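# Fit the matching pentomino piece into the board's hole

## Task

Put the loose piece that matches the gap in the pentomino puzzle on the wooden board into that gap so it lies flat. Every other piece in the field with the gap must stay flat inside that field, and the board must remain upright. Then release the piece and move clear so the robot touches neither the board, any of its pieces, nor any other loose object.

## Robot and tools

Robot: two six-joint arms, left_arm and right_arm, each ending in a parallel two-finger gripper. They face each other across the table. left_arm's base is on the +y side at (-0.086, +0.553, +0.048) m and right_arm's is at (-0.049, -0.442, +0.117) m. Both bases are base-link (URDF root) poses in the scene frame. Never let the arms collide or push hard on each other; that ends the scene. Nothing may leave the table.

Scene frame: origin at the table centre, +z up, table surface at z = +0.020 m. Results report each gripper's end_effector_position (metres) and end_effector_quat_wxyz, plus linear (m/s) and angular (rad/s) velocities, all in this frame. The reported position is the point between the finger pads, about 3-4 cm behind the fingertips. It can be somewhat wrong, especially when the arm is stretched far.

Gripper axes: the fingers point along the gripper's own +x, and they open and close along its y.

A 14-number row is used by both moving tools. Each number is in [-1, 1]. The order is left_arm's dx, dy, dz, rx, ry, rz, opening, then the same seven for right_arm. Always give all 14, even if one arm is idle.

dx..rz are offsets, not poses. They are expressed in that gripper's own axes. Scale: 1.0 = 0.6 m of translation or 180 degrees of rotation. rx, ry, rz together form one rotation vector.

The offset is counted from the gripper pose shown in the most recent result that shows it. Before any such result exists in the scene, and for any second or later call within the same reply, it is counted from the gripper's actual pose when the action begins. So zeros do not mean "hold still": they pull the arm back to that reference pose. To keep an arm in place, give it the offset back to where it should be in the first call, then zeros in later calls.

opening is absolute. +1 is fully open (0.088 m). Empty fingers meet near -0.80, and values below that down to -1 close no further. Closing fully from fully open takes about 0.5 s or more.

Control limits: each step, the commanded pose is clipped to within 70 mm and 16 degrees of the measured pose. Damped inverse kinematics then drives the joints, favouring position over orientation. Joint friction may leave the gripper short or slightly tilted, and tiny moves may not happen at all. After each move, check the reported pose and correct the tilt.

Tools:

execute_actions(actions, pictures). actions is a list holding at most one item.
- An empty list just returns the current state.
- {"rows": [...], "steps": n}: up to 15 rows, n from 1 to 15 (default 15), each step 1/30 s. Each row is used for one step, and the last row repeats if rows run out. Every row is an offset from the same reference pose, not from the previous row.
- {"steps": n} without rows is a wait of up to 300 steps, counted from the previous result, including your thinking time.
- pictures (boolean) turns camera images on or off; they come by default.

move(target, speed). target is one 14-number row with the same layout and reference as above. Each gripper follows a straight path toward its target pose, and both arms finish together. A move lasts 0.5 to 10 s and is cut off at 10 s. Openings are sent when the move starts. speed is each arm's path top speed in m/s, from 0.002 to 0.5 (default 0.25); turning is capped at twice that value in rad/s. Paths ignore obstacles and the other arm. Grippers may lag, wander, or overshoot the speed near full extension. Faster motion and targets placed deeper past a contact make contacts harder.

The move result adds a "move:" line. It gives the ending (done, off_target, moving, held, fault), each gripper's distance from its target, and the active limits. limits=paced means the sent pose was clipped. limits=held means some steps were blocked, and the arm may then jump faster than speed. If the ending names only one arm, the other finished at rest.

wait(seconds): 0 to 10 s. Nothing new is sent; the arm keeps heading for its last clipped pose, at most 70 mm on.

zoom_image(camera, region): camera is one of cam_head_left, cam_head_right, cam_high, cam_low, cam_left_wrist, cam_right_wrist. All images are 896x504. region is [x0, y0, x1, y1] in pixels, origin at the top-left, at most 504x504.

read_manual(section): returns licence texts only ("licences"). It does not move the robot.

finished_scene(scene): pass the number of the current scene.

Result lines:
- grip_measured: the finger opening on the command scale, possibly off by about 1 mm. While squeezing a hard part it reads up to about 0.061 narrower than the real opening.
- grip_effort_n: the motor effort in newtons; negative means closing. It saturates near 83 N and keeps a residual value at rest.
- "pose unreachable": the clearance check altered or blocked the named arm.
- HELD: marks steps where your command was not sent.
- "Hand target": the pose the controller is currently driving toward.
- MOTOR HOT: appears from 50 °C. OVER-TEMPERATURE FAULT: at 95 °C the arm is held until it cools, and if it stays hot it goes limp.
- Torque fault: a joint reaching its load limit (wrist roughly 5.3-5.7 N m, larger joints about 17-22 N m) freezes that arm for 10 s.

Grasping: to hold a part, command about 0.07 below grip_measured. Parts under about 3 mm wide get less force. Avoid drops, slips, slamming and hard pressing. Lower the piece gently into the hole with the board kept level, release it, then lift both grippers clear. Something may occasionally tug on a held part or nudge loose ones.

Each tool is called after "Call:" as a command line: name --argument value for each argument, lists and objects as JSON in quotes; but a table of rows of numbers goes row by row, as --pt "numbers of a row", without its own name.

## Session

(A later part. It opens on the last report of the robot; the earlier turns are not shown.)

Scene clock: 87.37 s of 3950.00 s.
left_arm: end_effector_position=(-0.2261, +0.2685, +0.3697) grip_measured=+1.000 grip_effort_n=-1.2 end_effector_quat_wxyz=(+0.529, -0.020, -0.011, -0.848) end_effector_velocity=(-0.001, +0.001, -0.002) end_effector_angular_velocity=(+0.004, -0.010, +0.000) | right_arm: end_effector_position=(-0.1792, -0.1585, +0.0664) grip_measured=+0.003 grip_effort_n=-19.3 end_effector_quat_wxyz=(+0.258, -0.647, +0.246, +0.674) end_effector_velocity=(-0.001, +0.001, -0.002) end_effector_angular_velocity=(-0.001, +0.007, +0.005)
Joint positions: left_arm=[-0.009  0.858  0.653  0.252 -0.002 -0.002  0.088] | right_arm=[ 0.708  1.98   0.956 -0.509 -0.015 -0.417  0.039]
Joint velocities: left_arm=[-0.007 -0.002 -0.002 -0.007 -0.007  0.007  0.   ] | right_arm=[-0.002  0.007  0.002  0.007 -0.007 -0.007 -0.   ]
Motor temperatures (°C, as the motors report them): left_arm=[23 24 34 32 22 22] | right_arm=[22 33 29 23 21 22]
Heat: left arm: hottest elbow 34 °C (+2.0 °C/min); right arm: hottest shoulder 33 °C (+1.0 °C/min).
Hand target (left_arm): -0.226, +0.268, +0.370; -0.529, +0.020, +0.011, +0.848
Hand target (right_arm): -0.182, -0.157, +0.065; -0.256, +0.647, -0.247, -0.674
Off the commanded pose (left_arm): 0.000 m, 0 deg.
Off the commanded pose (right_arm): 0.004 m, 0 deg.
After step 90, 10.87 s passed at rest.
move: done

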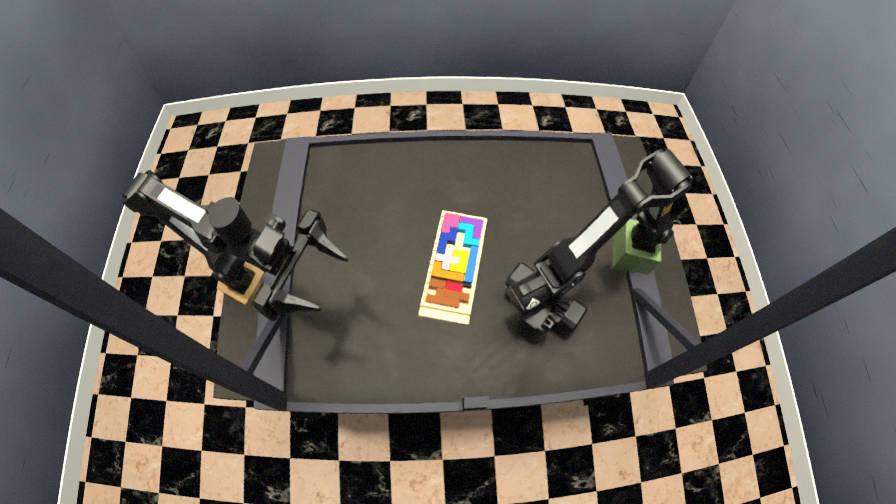

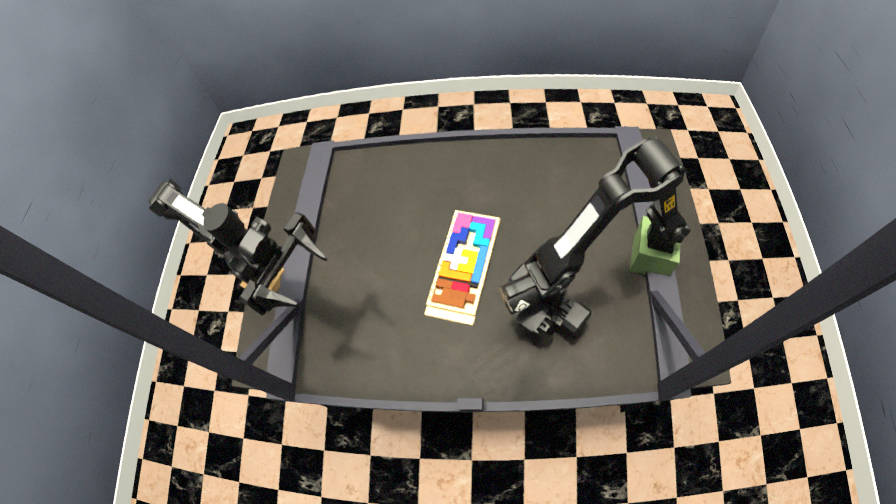

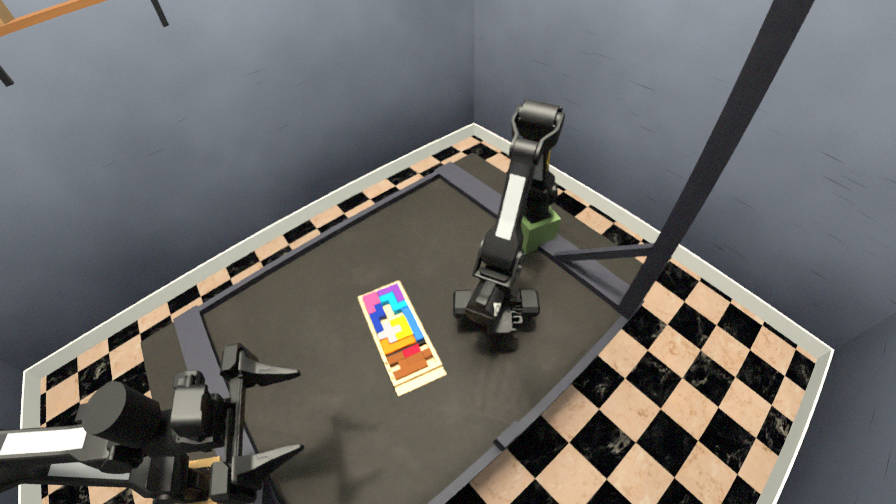

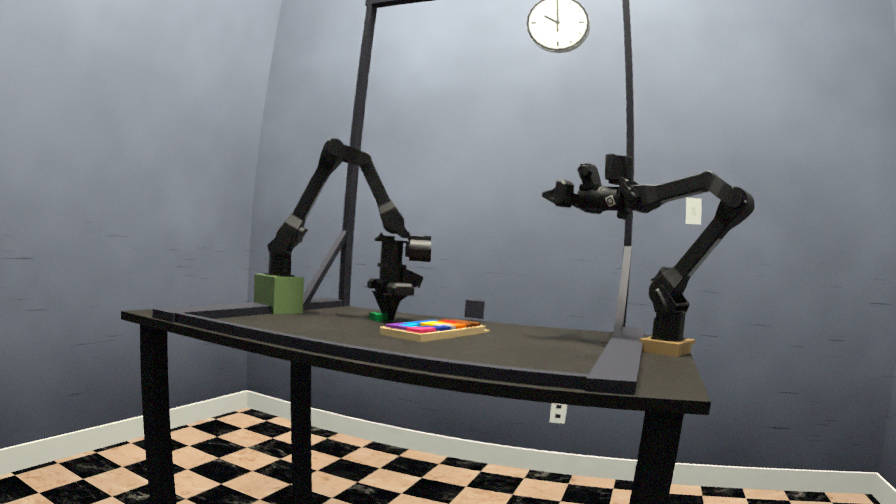

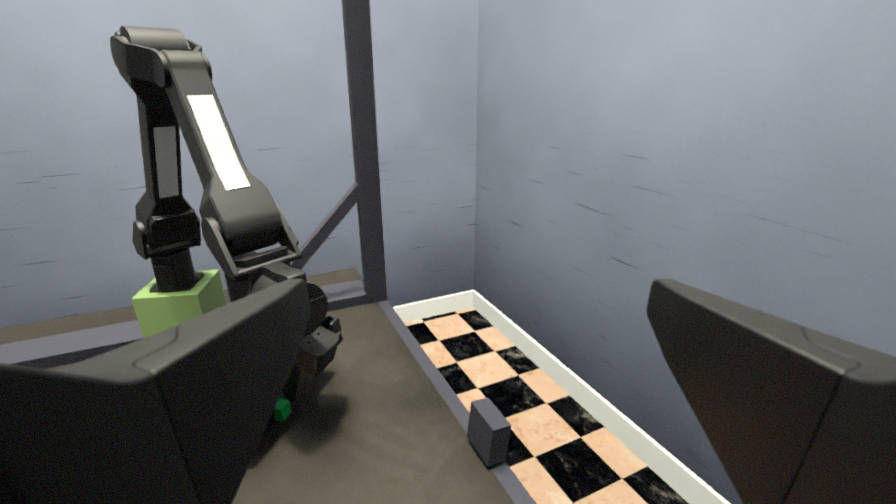

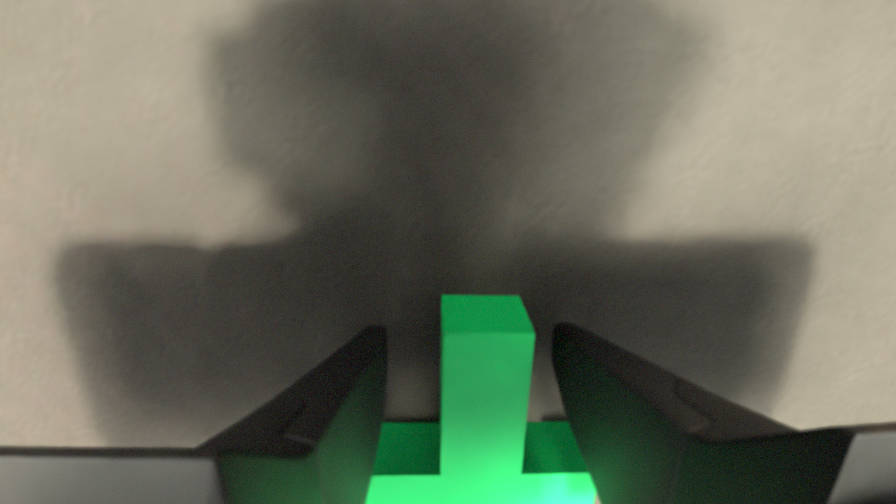

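Call:
move --target '[0,0,0,0,0,0,1, 0,0,-0.012,0,0,0,0]' --speed 0.03

Call:
move --target '[0,0,0,0,0,0,1, 0,0,0,0,0,0,-1]'

Scene clock: 97.47 s of 3950.00 s.
left_arm: end_effector_position=(-0.2261, +0.2685, +0.3697) grip_measured=+1.000 grip_effort_n=-0.7 end_effector_quat_wxyz=(+0.529, -0.020, -0.011, -0.848) end_effector_velocity=(+0.004, -0.001, -0.002) end_effector_angular_velocity=(+0.017, +0.017, +0.023) | right_arm: end_effector_position=(-0.1753, -0.1629, +0.0634) grip_measured=+0.003 grip_effort_n=-19.3 end_effector_quat_wxyz=(+0.255, -0.649, +0.248, +0.672) end_effector_velocity=(+0.003, +0.002, +0.002) end_effector_angular_velocity=(+0.014, -0.002, -0.000)
Joint positions: left_arm=[-0.009  0.858  0.653  0.252 -0.002 -0.002  0.088] | right_arm=[ 0.703  1.978  0.936 -0.499 -0.015 -0.423  0.039]
Joint velocities: left_arm=[ 0.002 -0.002 -0.002 -0.007 -0.022 -0.022  0.   ] | right_arm=[-0.007 -0.012 -0.007  0.007  0.007 -0.007 -0.   ]
Motor temperatures (°C, as the motors report them): left_arm=[23 24 34 32 22 22] | right_arm=[22 33 29 23 21 22]
Heat: left arm: hottest elbow 34 °C (+2.0 °C/min); right arm: hottest shoulder 33 °C (+1.0 °C/min).
Hand target (left_arm): -0.226, +0.268, +0.370; -0.529, +0.020, +0.011, +0.848
Hand target (right_arm): -0.174, -0.163, +0.066; -0.257, +0.647, -0.246, -0.674
Off the commanded pose (left_arm): 0.000 m, 0 deg.
Off the commanded pose (right_arm): 0.003 m, 0 deg.
After step 90, 6.37 s passed at rest.
move: done

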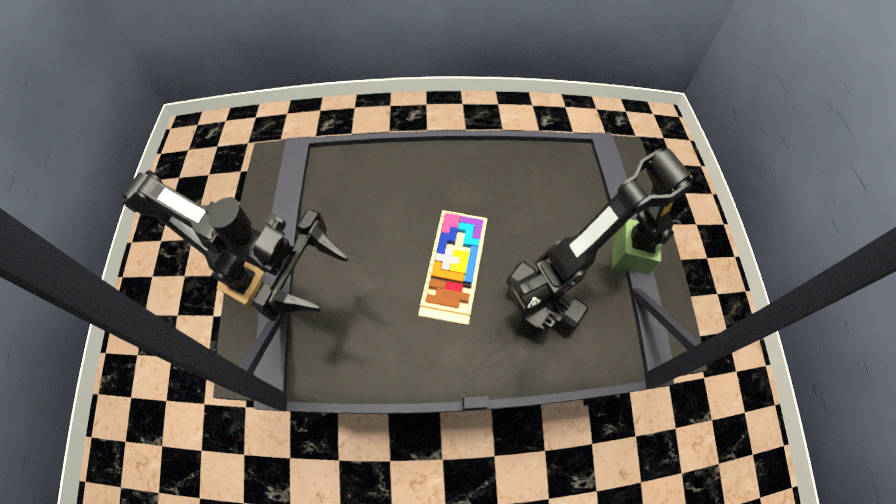

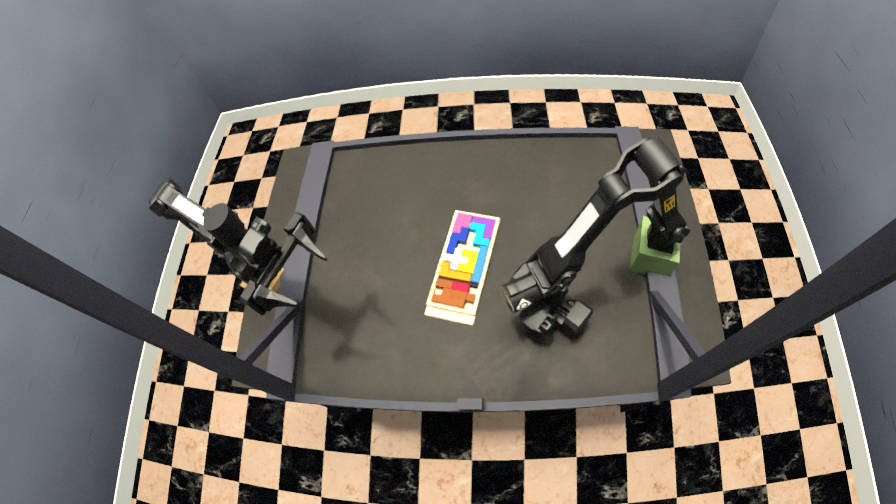

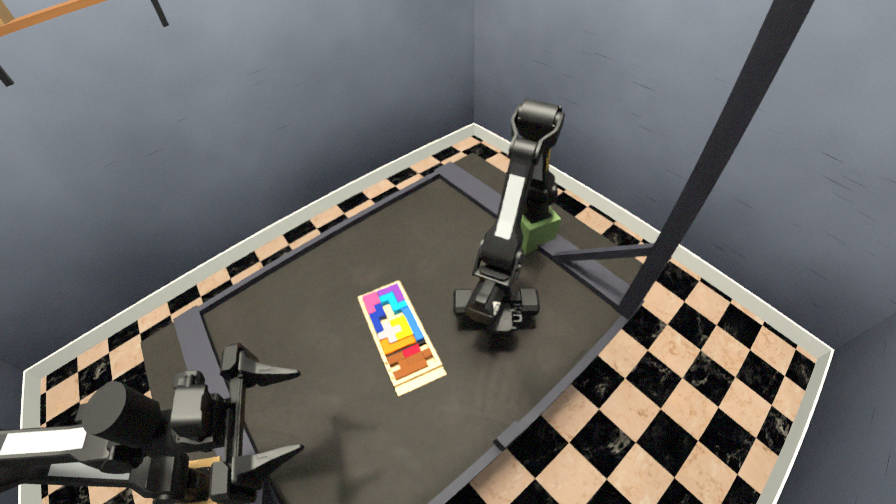

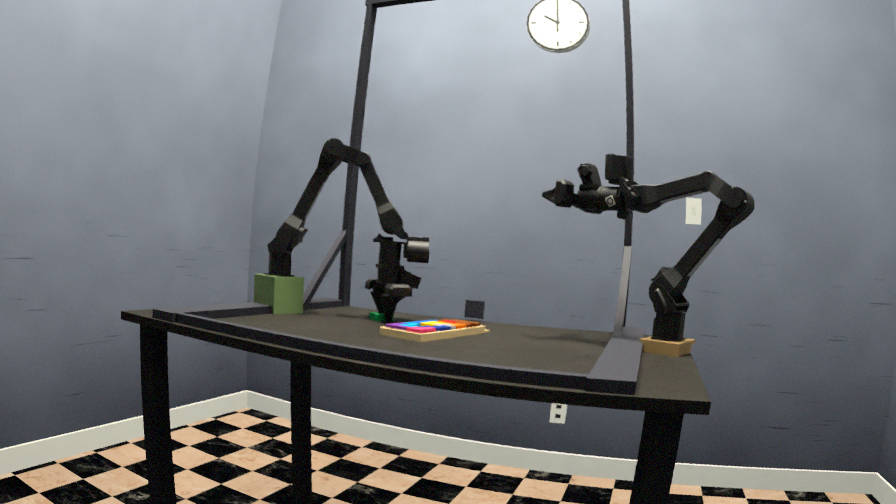

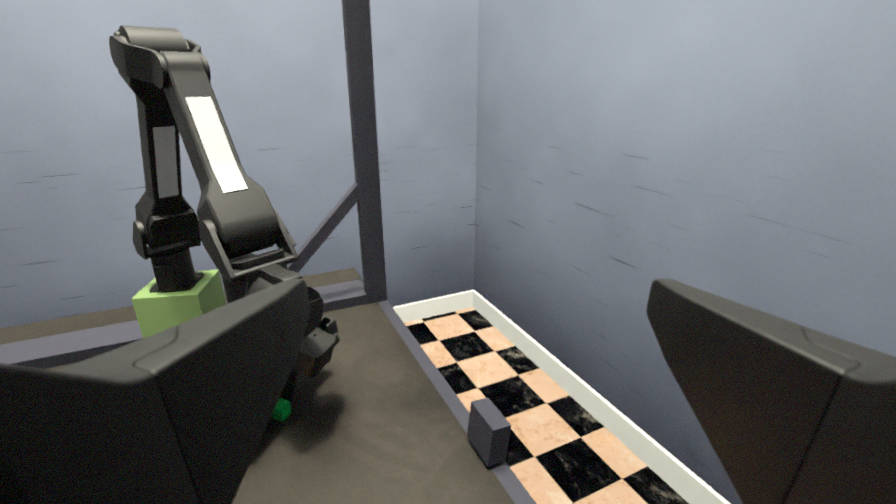

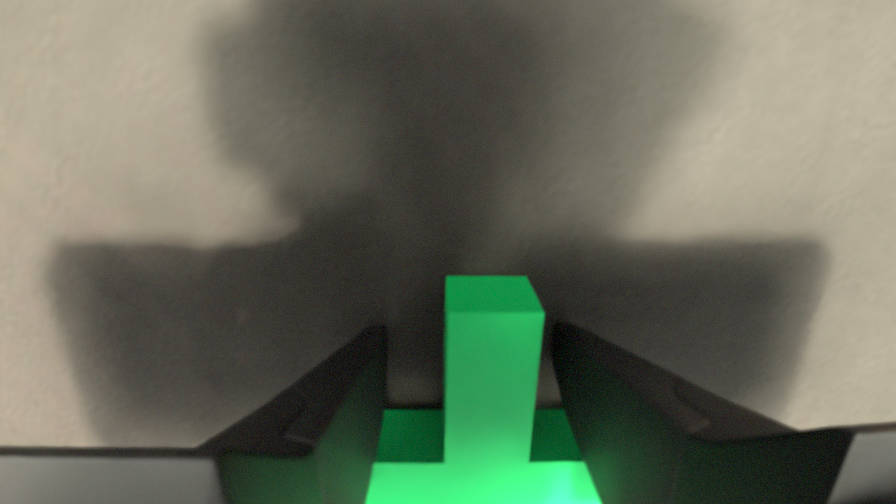

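Scene clock: 98.03 s of 3950.00 s.
left_arm: end_effector_position=(-0.2261, +0.2685, +0.3697) grip_measured=+1.000 grip_effort_n=-1.2 end_effector_quat_wxyz=(+0.529, -0.020, -0.011, -0.848) end_effector_velocity=(+0.000, -0.001, -0.000) end_effector_angular_velocity=(+0.001, +0.008, +0.005) | right_arm: end_effector_position=(-0.1753, -0.1628, +0.0634) grip_measured=-0.462 grip_effort_n=-83.5 end_effector_quat_wxyz=(+0.256, -0.649, +0.248, +0.672) end_effector_velocity=(+0.005, -0.000, +0.000) end_effector_angular_velocity=(+0.002, -0.023, -0.010)
Joint positions: left_arm=[-0.009  0.858  0.653  0.252 -0.002 -0.002  0.088] | right_arm=[ 0.703  1.978  0.936 -0.499 -0.015 -0.423  0.016]
Joint velocities: left_arm=[-0.002  0.002 -0.002  0.007 -0.007 -0.007  0.   ] | right_arm=[-0.002 -0.002 -0.002 -0.007  0.022  0.007 -0.   ]
Motor temperatures (°C, as the motors report them): left_arm=[23 24 34 32 22 22] | right_arm=[22 33 29 23 21 22]
Heat: left arm: hottest elbow 34 °C (+2.0 °C/min); right arm: hottest shoulder 33 °C (+1.0 °C/min).
Hand target (left_arm): -0.226, +0.268, +0.370; -0.529, +0.020, +0.011, +0.848
Hand target (right_arm): -0.175, -0.163, +0.063; -0.255, +0.649, -0.248, -0.672
Off the commanded pose (left_arm): 0.000 m, 0 deg.
Off the commanded pose (right_arm): 0.000 m, 0 deg.
move: done

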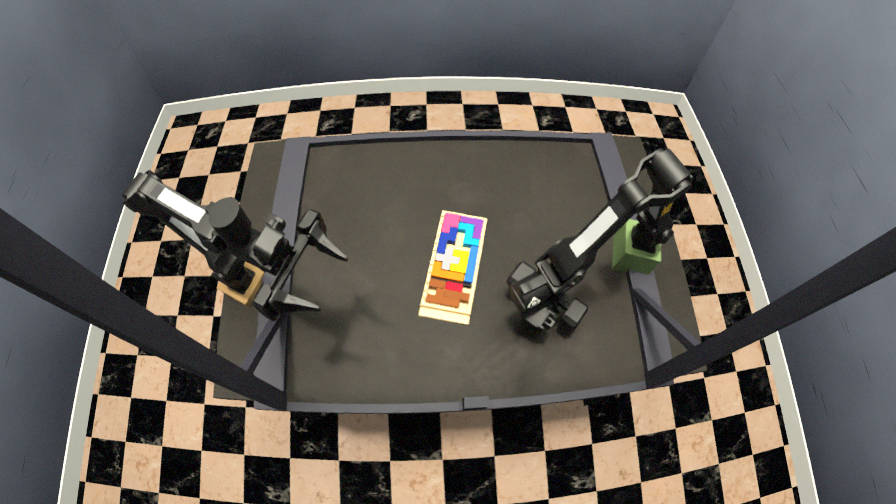

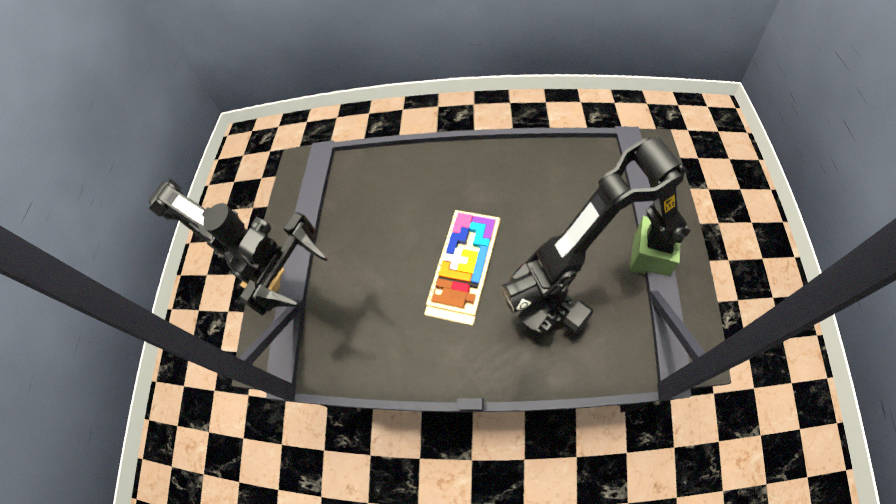

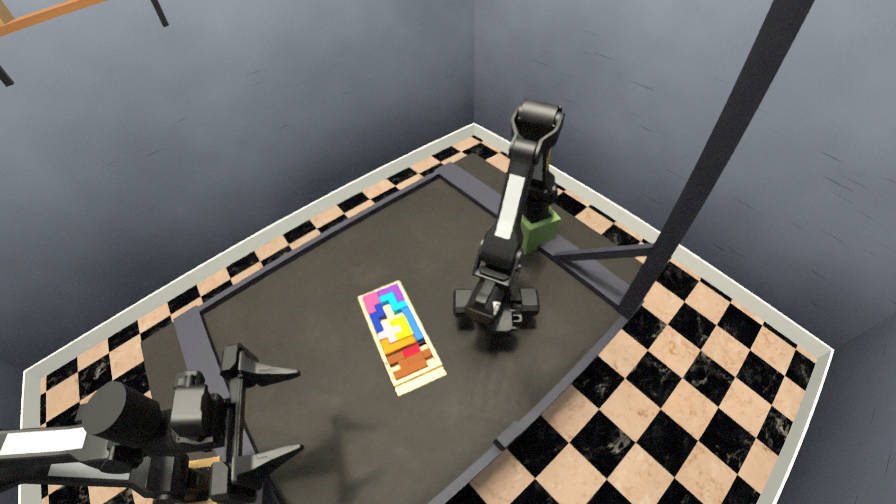

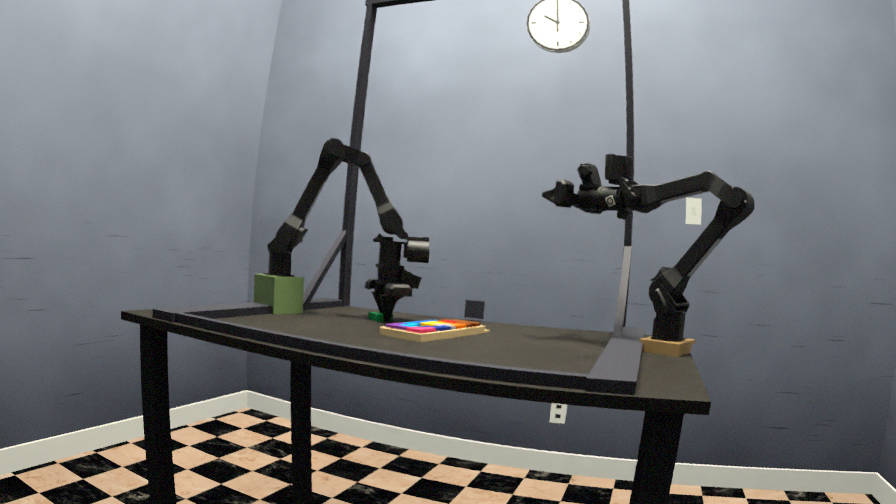

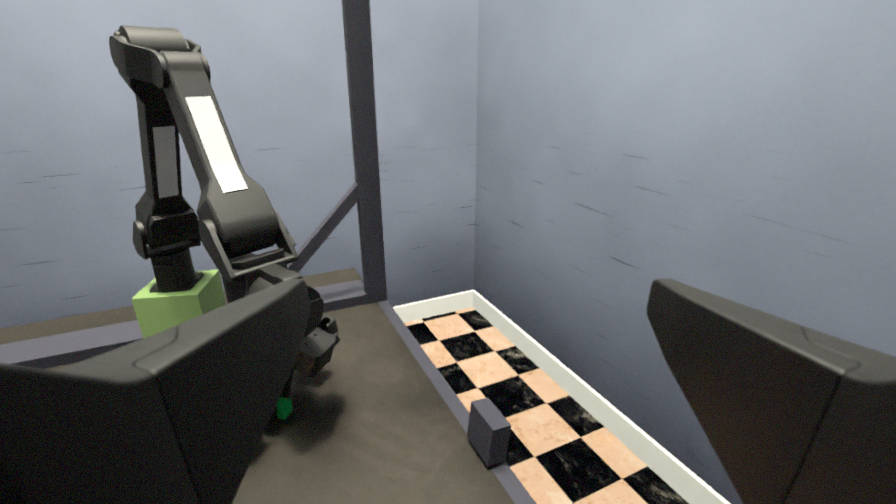

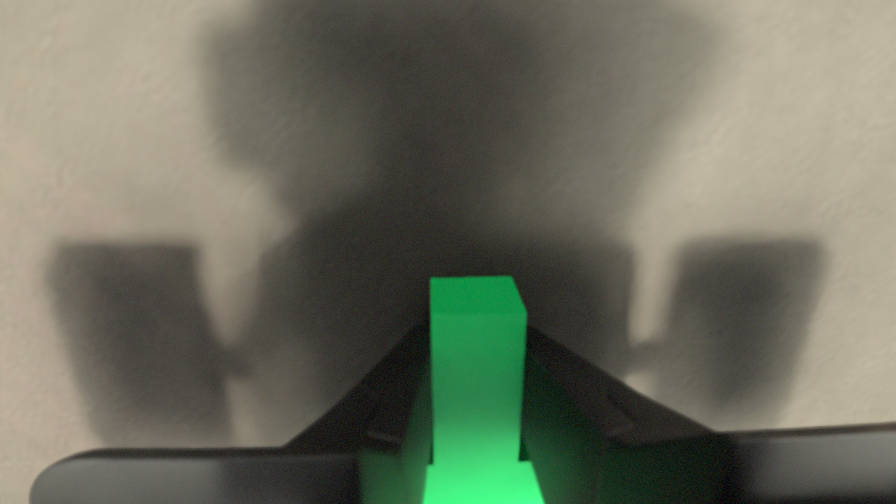

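Call:
move --target '[0,0,0,0,0,0,1, -0.145,-0.428,-0.047,0.826,0,0,-1]' --speed 0.12

Scene clock: 143.00 s of 3950.00 s.
left_arm: end_effector_position=(-0.2261, +0.2685, +0.3697) grip_measured=+1.000 grip_effort_n=-0.7 end_effector_quat_wxyz=(+0.529, -0.020, -0.011, -0.848) end_effector_velocity=(+0.000, -0.001, -0.003) end_effector_angular_velocity=(+0.014, +0.001, +0.005) | right_arm: end_effector_position=(+0.0022, -0.0060, +0.1466) grip_measured=-0.468 grip_effort_n=-83.5 end_effector_quat_wxyz=(+0.702, -0.002, +0.712, +0.022) end_effector_velocity=(-0.001, -0.006, -0.001) end_effector_angular_velocity=(-0.036, +0.012, -0.010)
Joint positions: left_arm=[-0.009  0.858  0.653  0.252 -0.002 -0.002  0.088] | right_arm=[ 0.161  2.259  1.781 -1.066 -0.018  1.415  0.016]
Joint velocities: left_arm=[-0.002  0.002 -0.002 -0.007 -0.007 -0.007  0.   ] | right_arm=[-0.002  0.007  0.007 -0.037 -0.007  0.007 -0.   ]
Motor temperatures (°C, as the motors report them): left_arm=[23 24 35 33 22 22] | right_arm=[22 35 29 22 21 22]
Heat: left arm: hottest elbow 35 °C (+1.0 °C/min); right arm: hottest shoulder 35 °C (+2.0 °C/min).
Hand target (left_arm): -0.226, +0.268, +0.370; -0.529, +0.020, +0.011, +0.848
Hand target (right_arm): +0.004, -0.004, +0.143; +0.700, -0.000, +0.713, +0.018
Off the commanded pose (left_arm): 0.000 m, 0 deg.
Off the commanded pose (right_arm): 0.022 m, 12 deg.
After step 90, 31.67 s passed at rest.
move: off_target (right_arm; path cut at 10 s)

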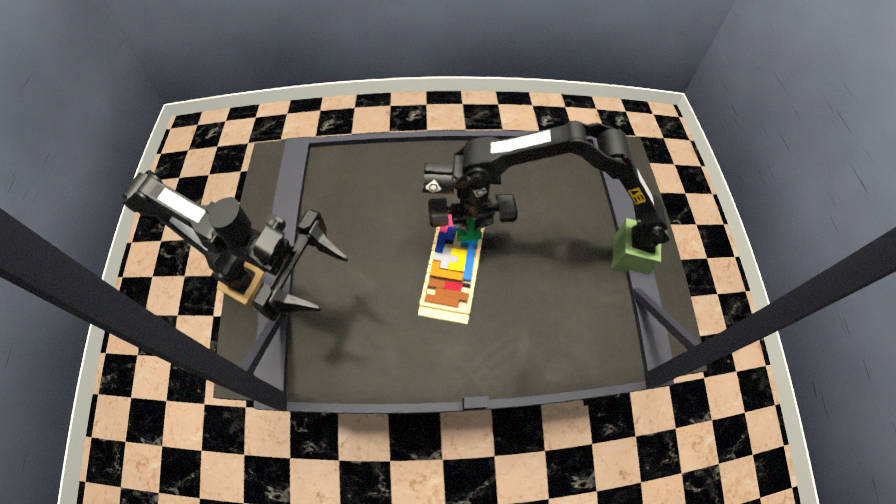

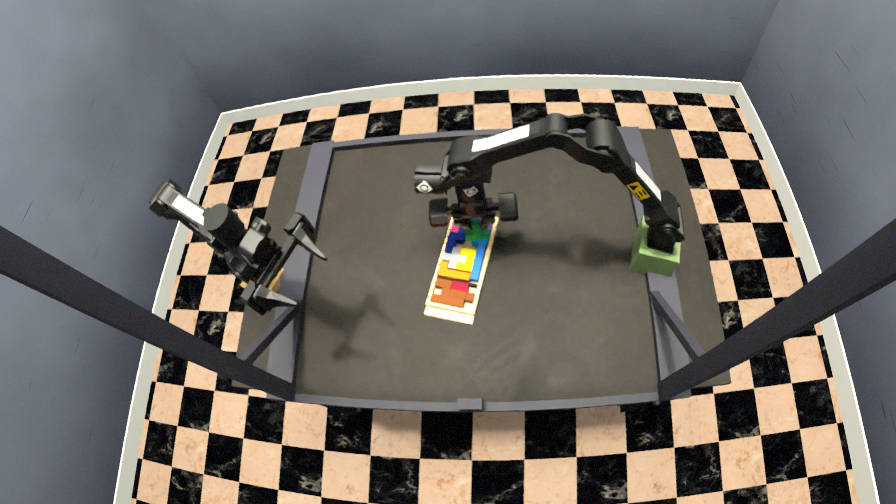

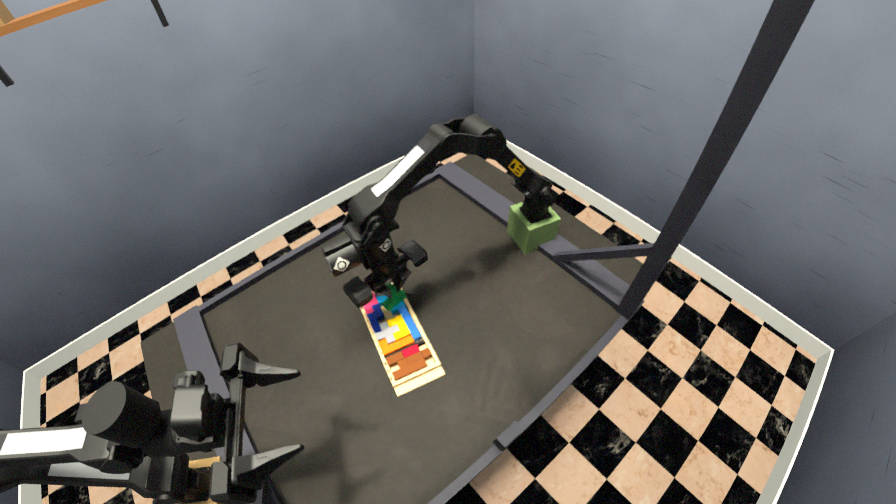

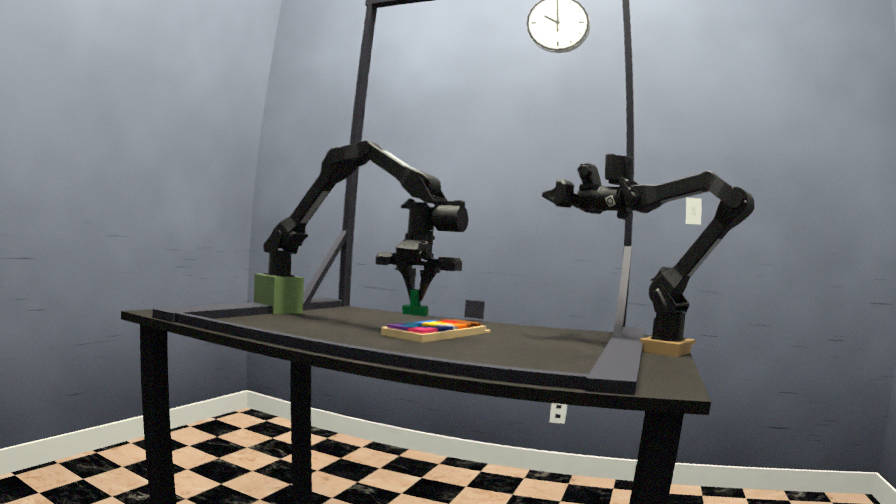

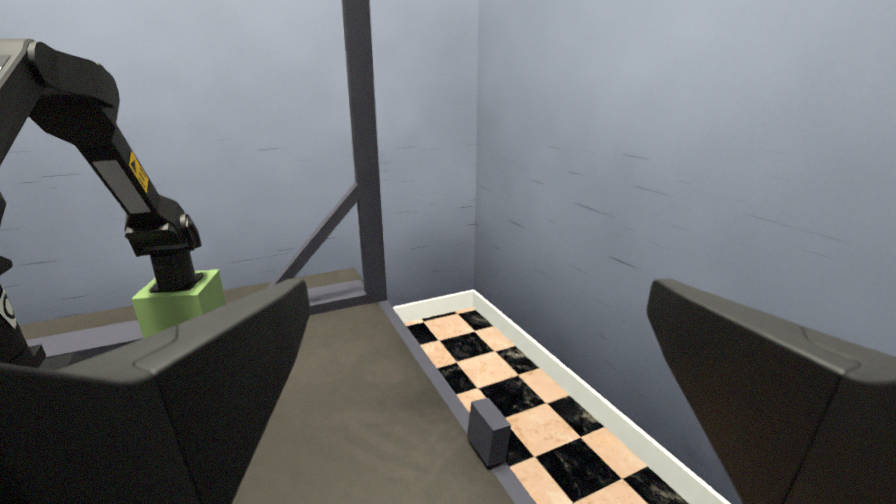

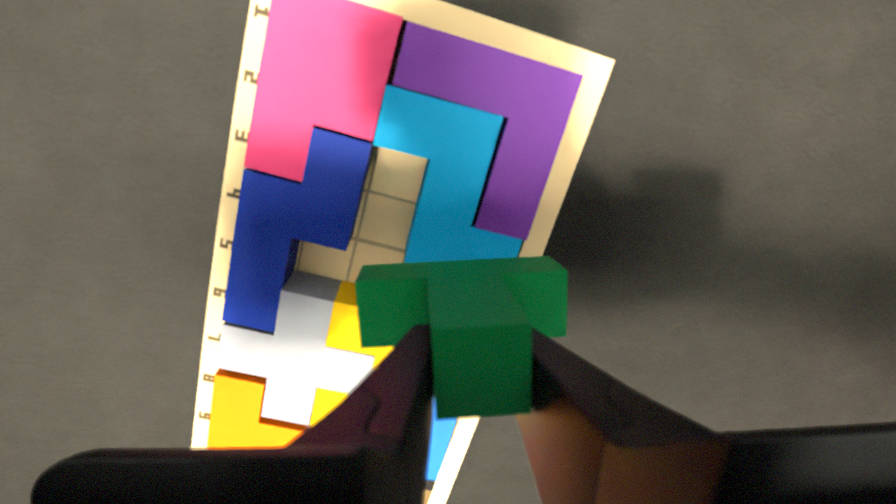

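Call:
move --target '[0,0,0,0,0,0,1, 0.07,-0.2,-0.2,0,0,0,-1]' --speed 0.1

Scene clock: 160.23 s of 3950.00 s.
left_arm: end_effector_position=(-0.2261, +0.2685, +0.3697) grip_measured=+1.000 grip_effort_n=-1.2 end_effector_quat_wxyz=(+0.529, -0.020, -0.011, -0.848) end_effector_velocity=(+0.001, -0.000, -0.002) end_effector_angular_velocity=(+0.010, +0.004, +0.014) | right_arm: end_effector_position=(-0.1135, -0.1279, +0.1005) grip_measured=-0.468 grip_effort_n=-83.5 end_effector_quat_wxyz=(+0.700, -0.005, +0.714, +0.019) end_effector_velocity=(-0.003, -0.003, +0.002) end_effector_angular_velocity=(+0.005, +0.009, -0.014)
Joint positions: left_arm=[-0.009  0.858  0.653  0.252 -0.002 -0.002  0.088] | right_arm=[ 0.48   1.928  1.055 -0.676 -0.017  1.733  0.016]
Joint velocities: left_arm=[-0.007 -0.002 -0.002 -0.007 -0.022 -0.007  0.   ] | right_arm=[ 0.007 -0.017 -0.017  0.007 -0.007  0.022 -0.   ]
Motor temperatures (°C, as the motors report them): left_arm=[23 24 35 33 22 22] | right_arm=[22 40 30 22 21 22]
Heat: left arm: hottest elbow 35 °C (+1.0 °C/min); right arm: hottest shoulder 40 °C (+7.0 °C/min).
Hand target (left_arm): -0.226, +0.268, +0.370; -0.529, +0.020, +0.011, +0.848
Hand target (right_arm): -0.114, -0.129, +0.103; +0.700, -0.002, +0.714, +0.022
Off the commanded pose (left_arm): 0.000 m, 0 deg.
Off the commanded pose (right_arm): 0.003 m, 1 deg.
After step 130, 10.80 s passed at rest.
move: done

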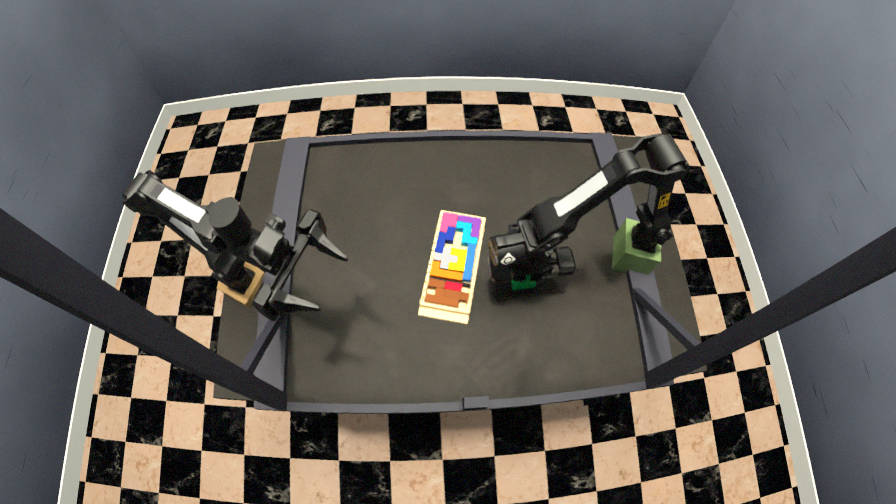

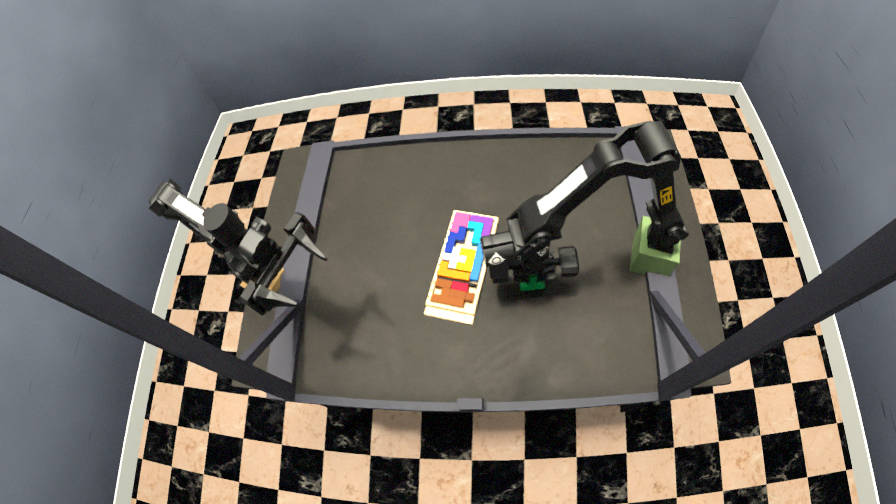

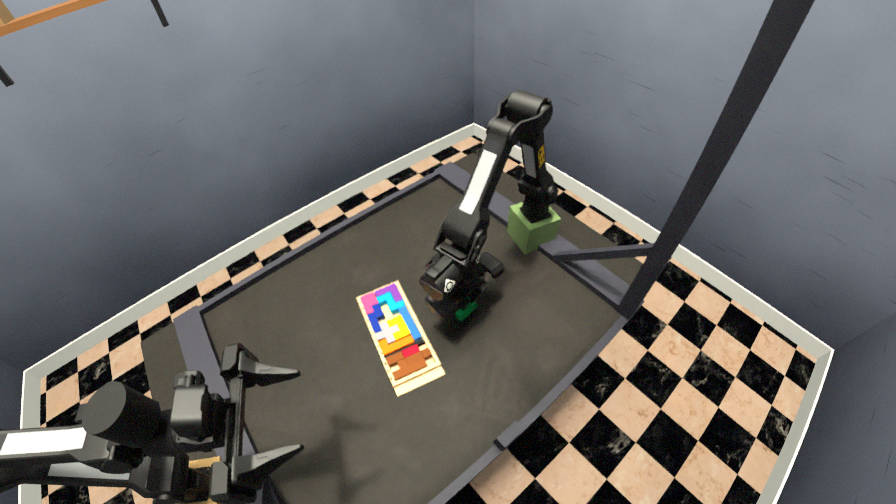

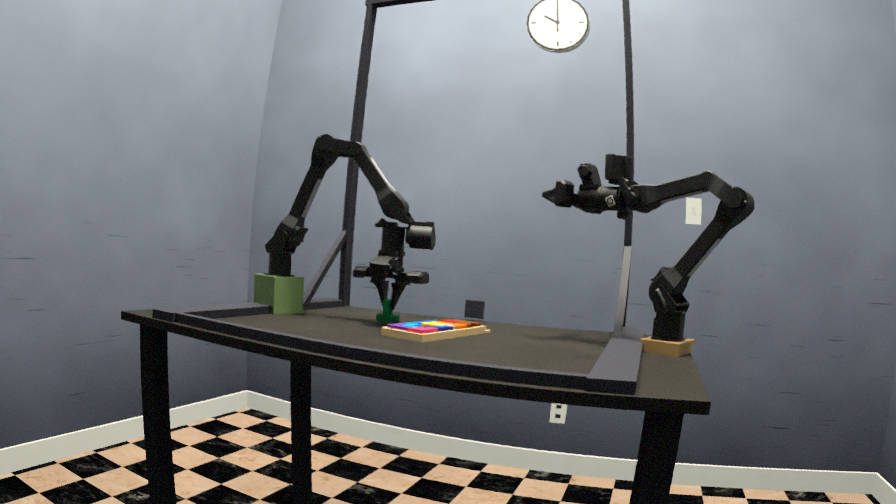

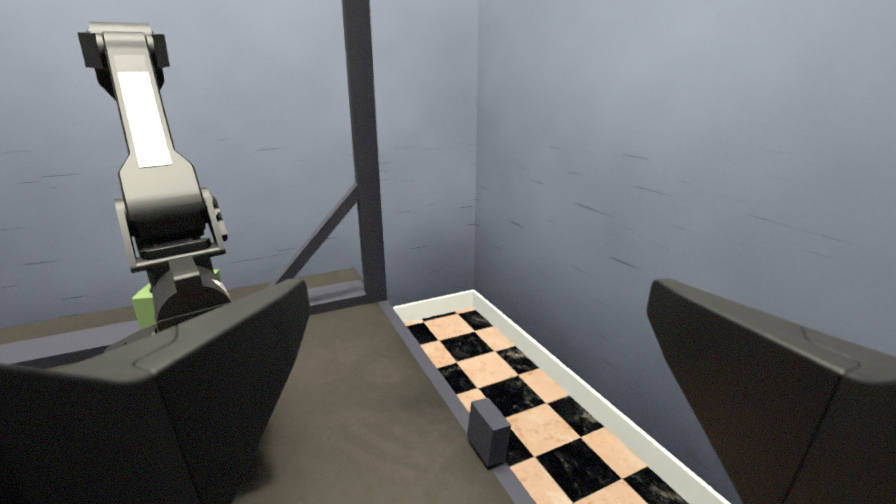

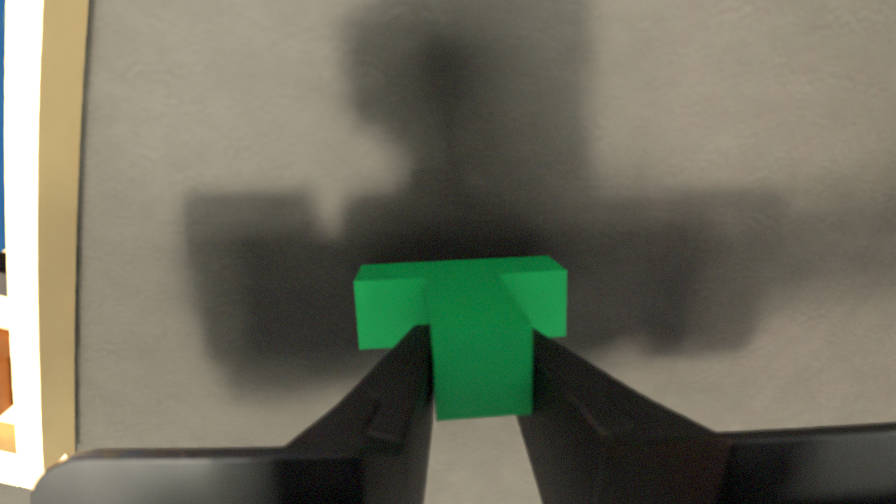

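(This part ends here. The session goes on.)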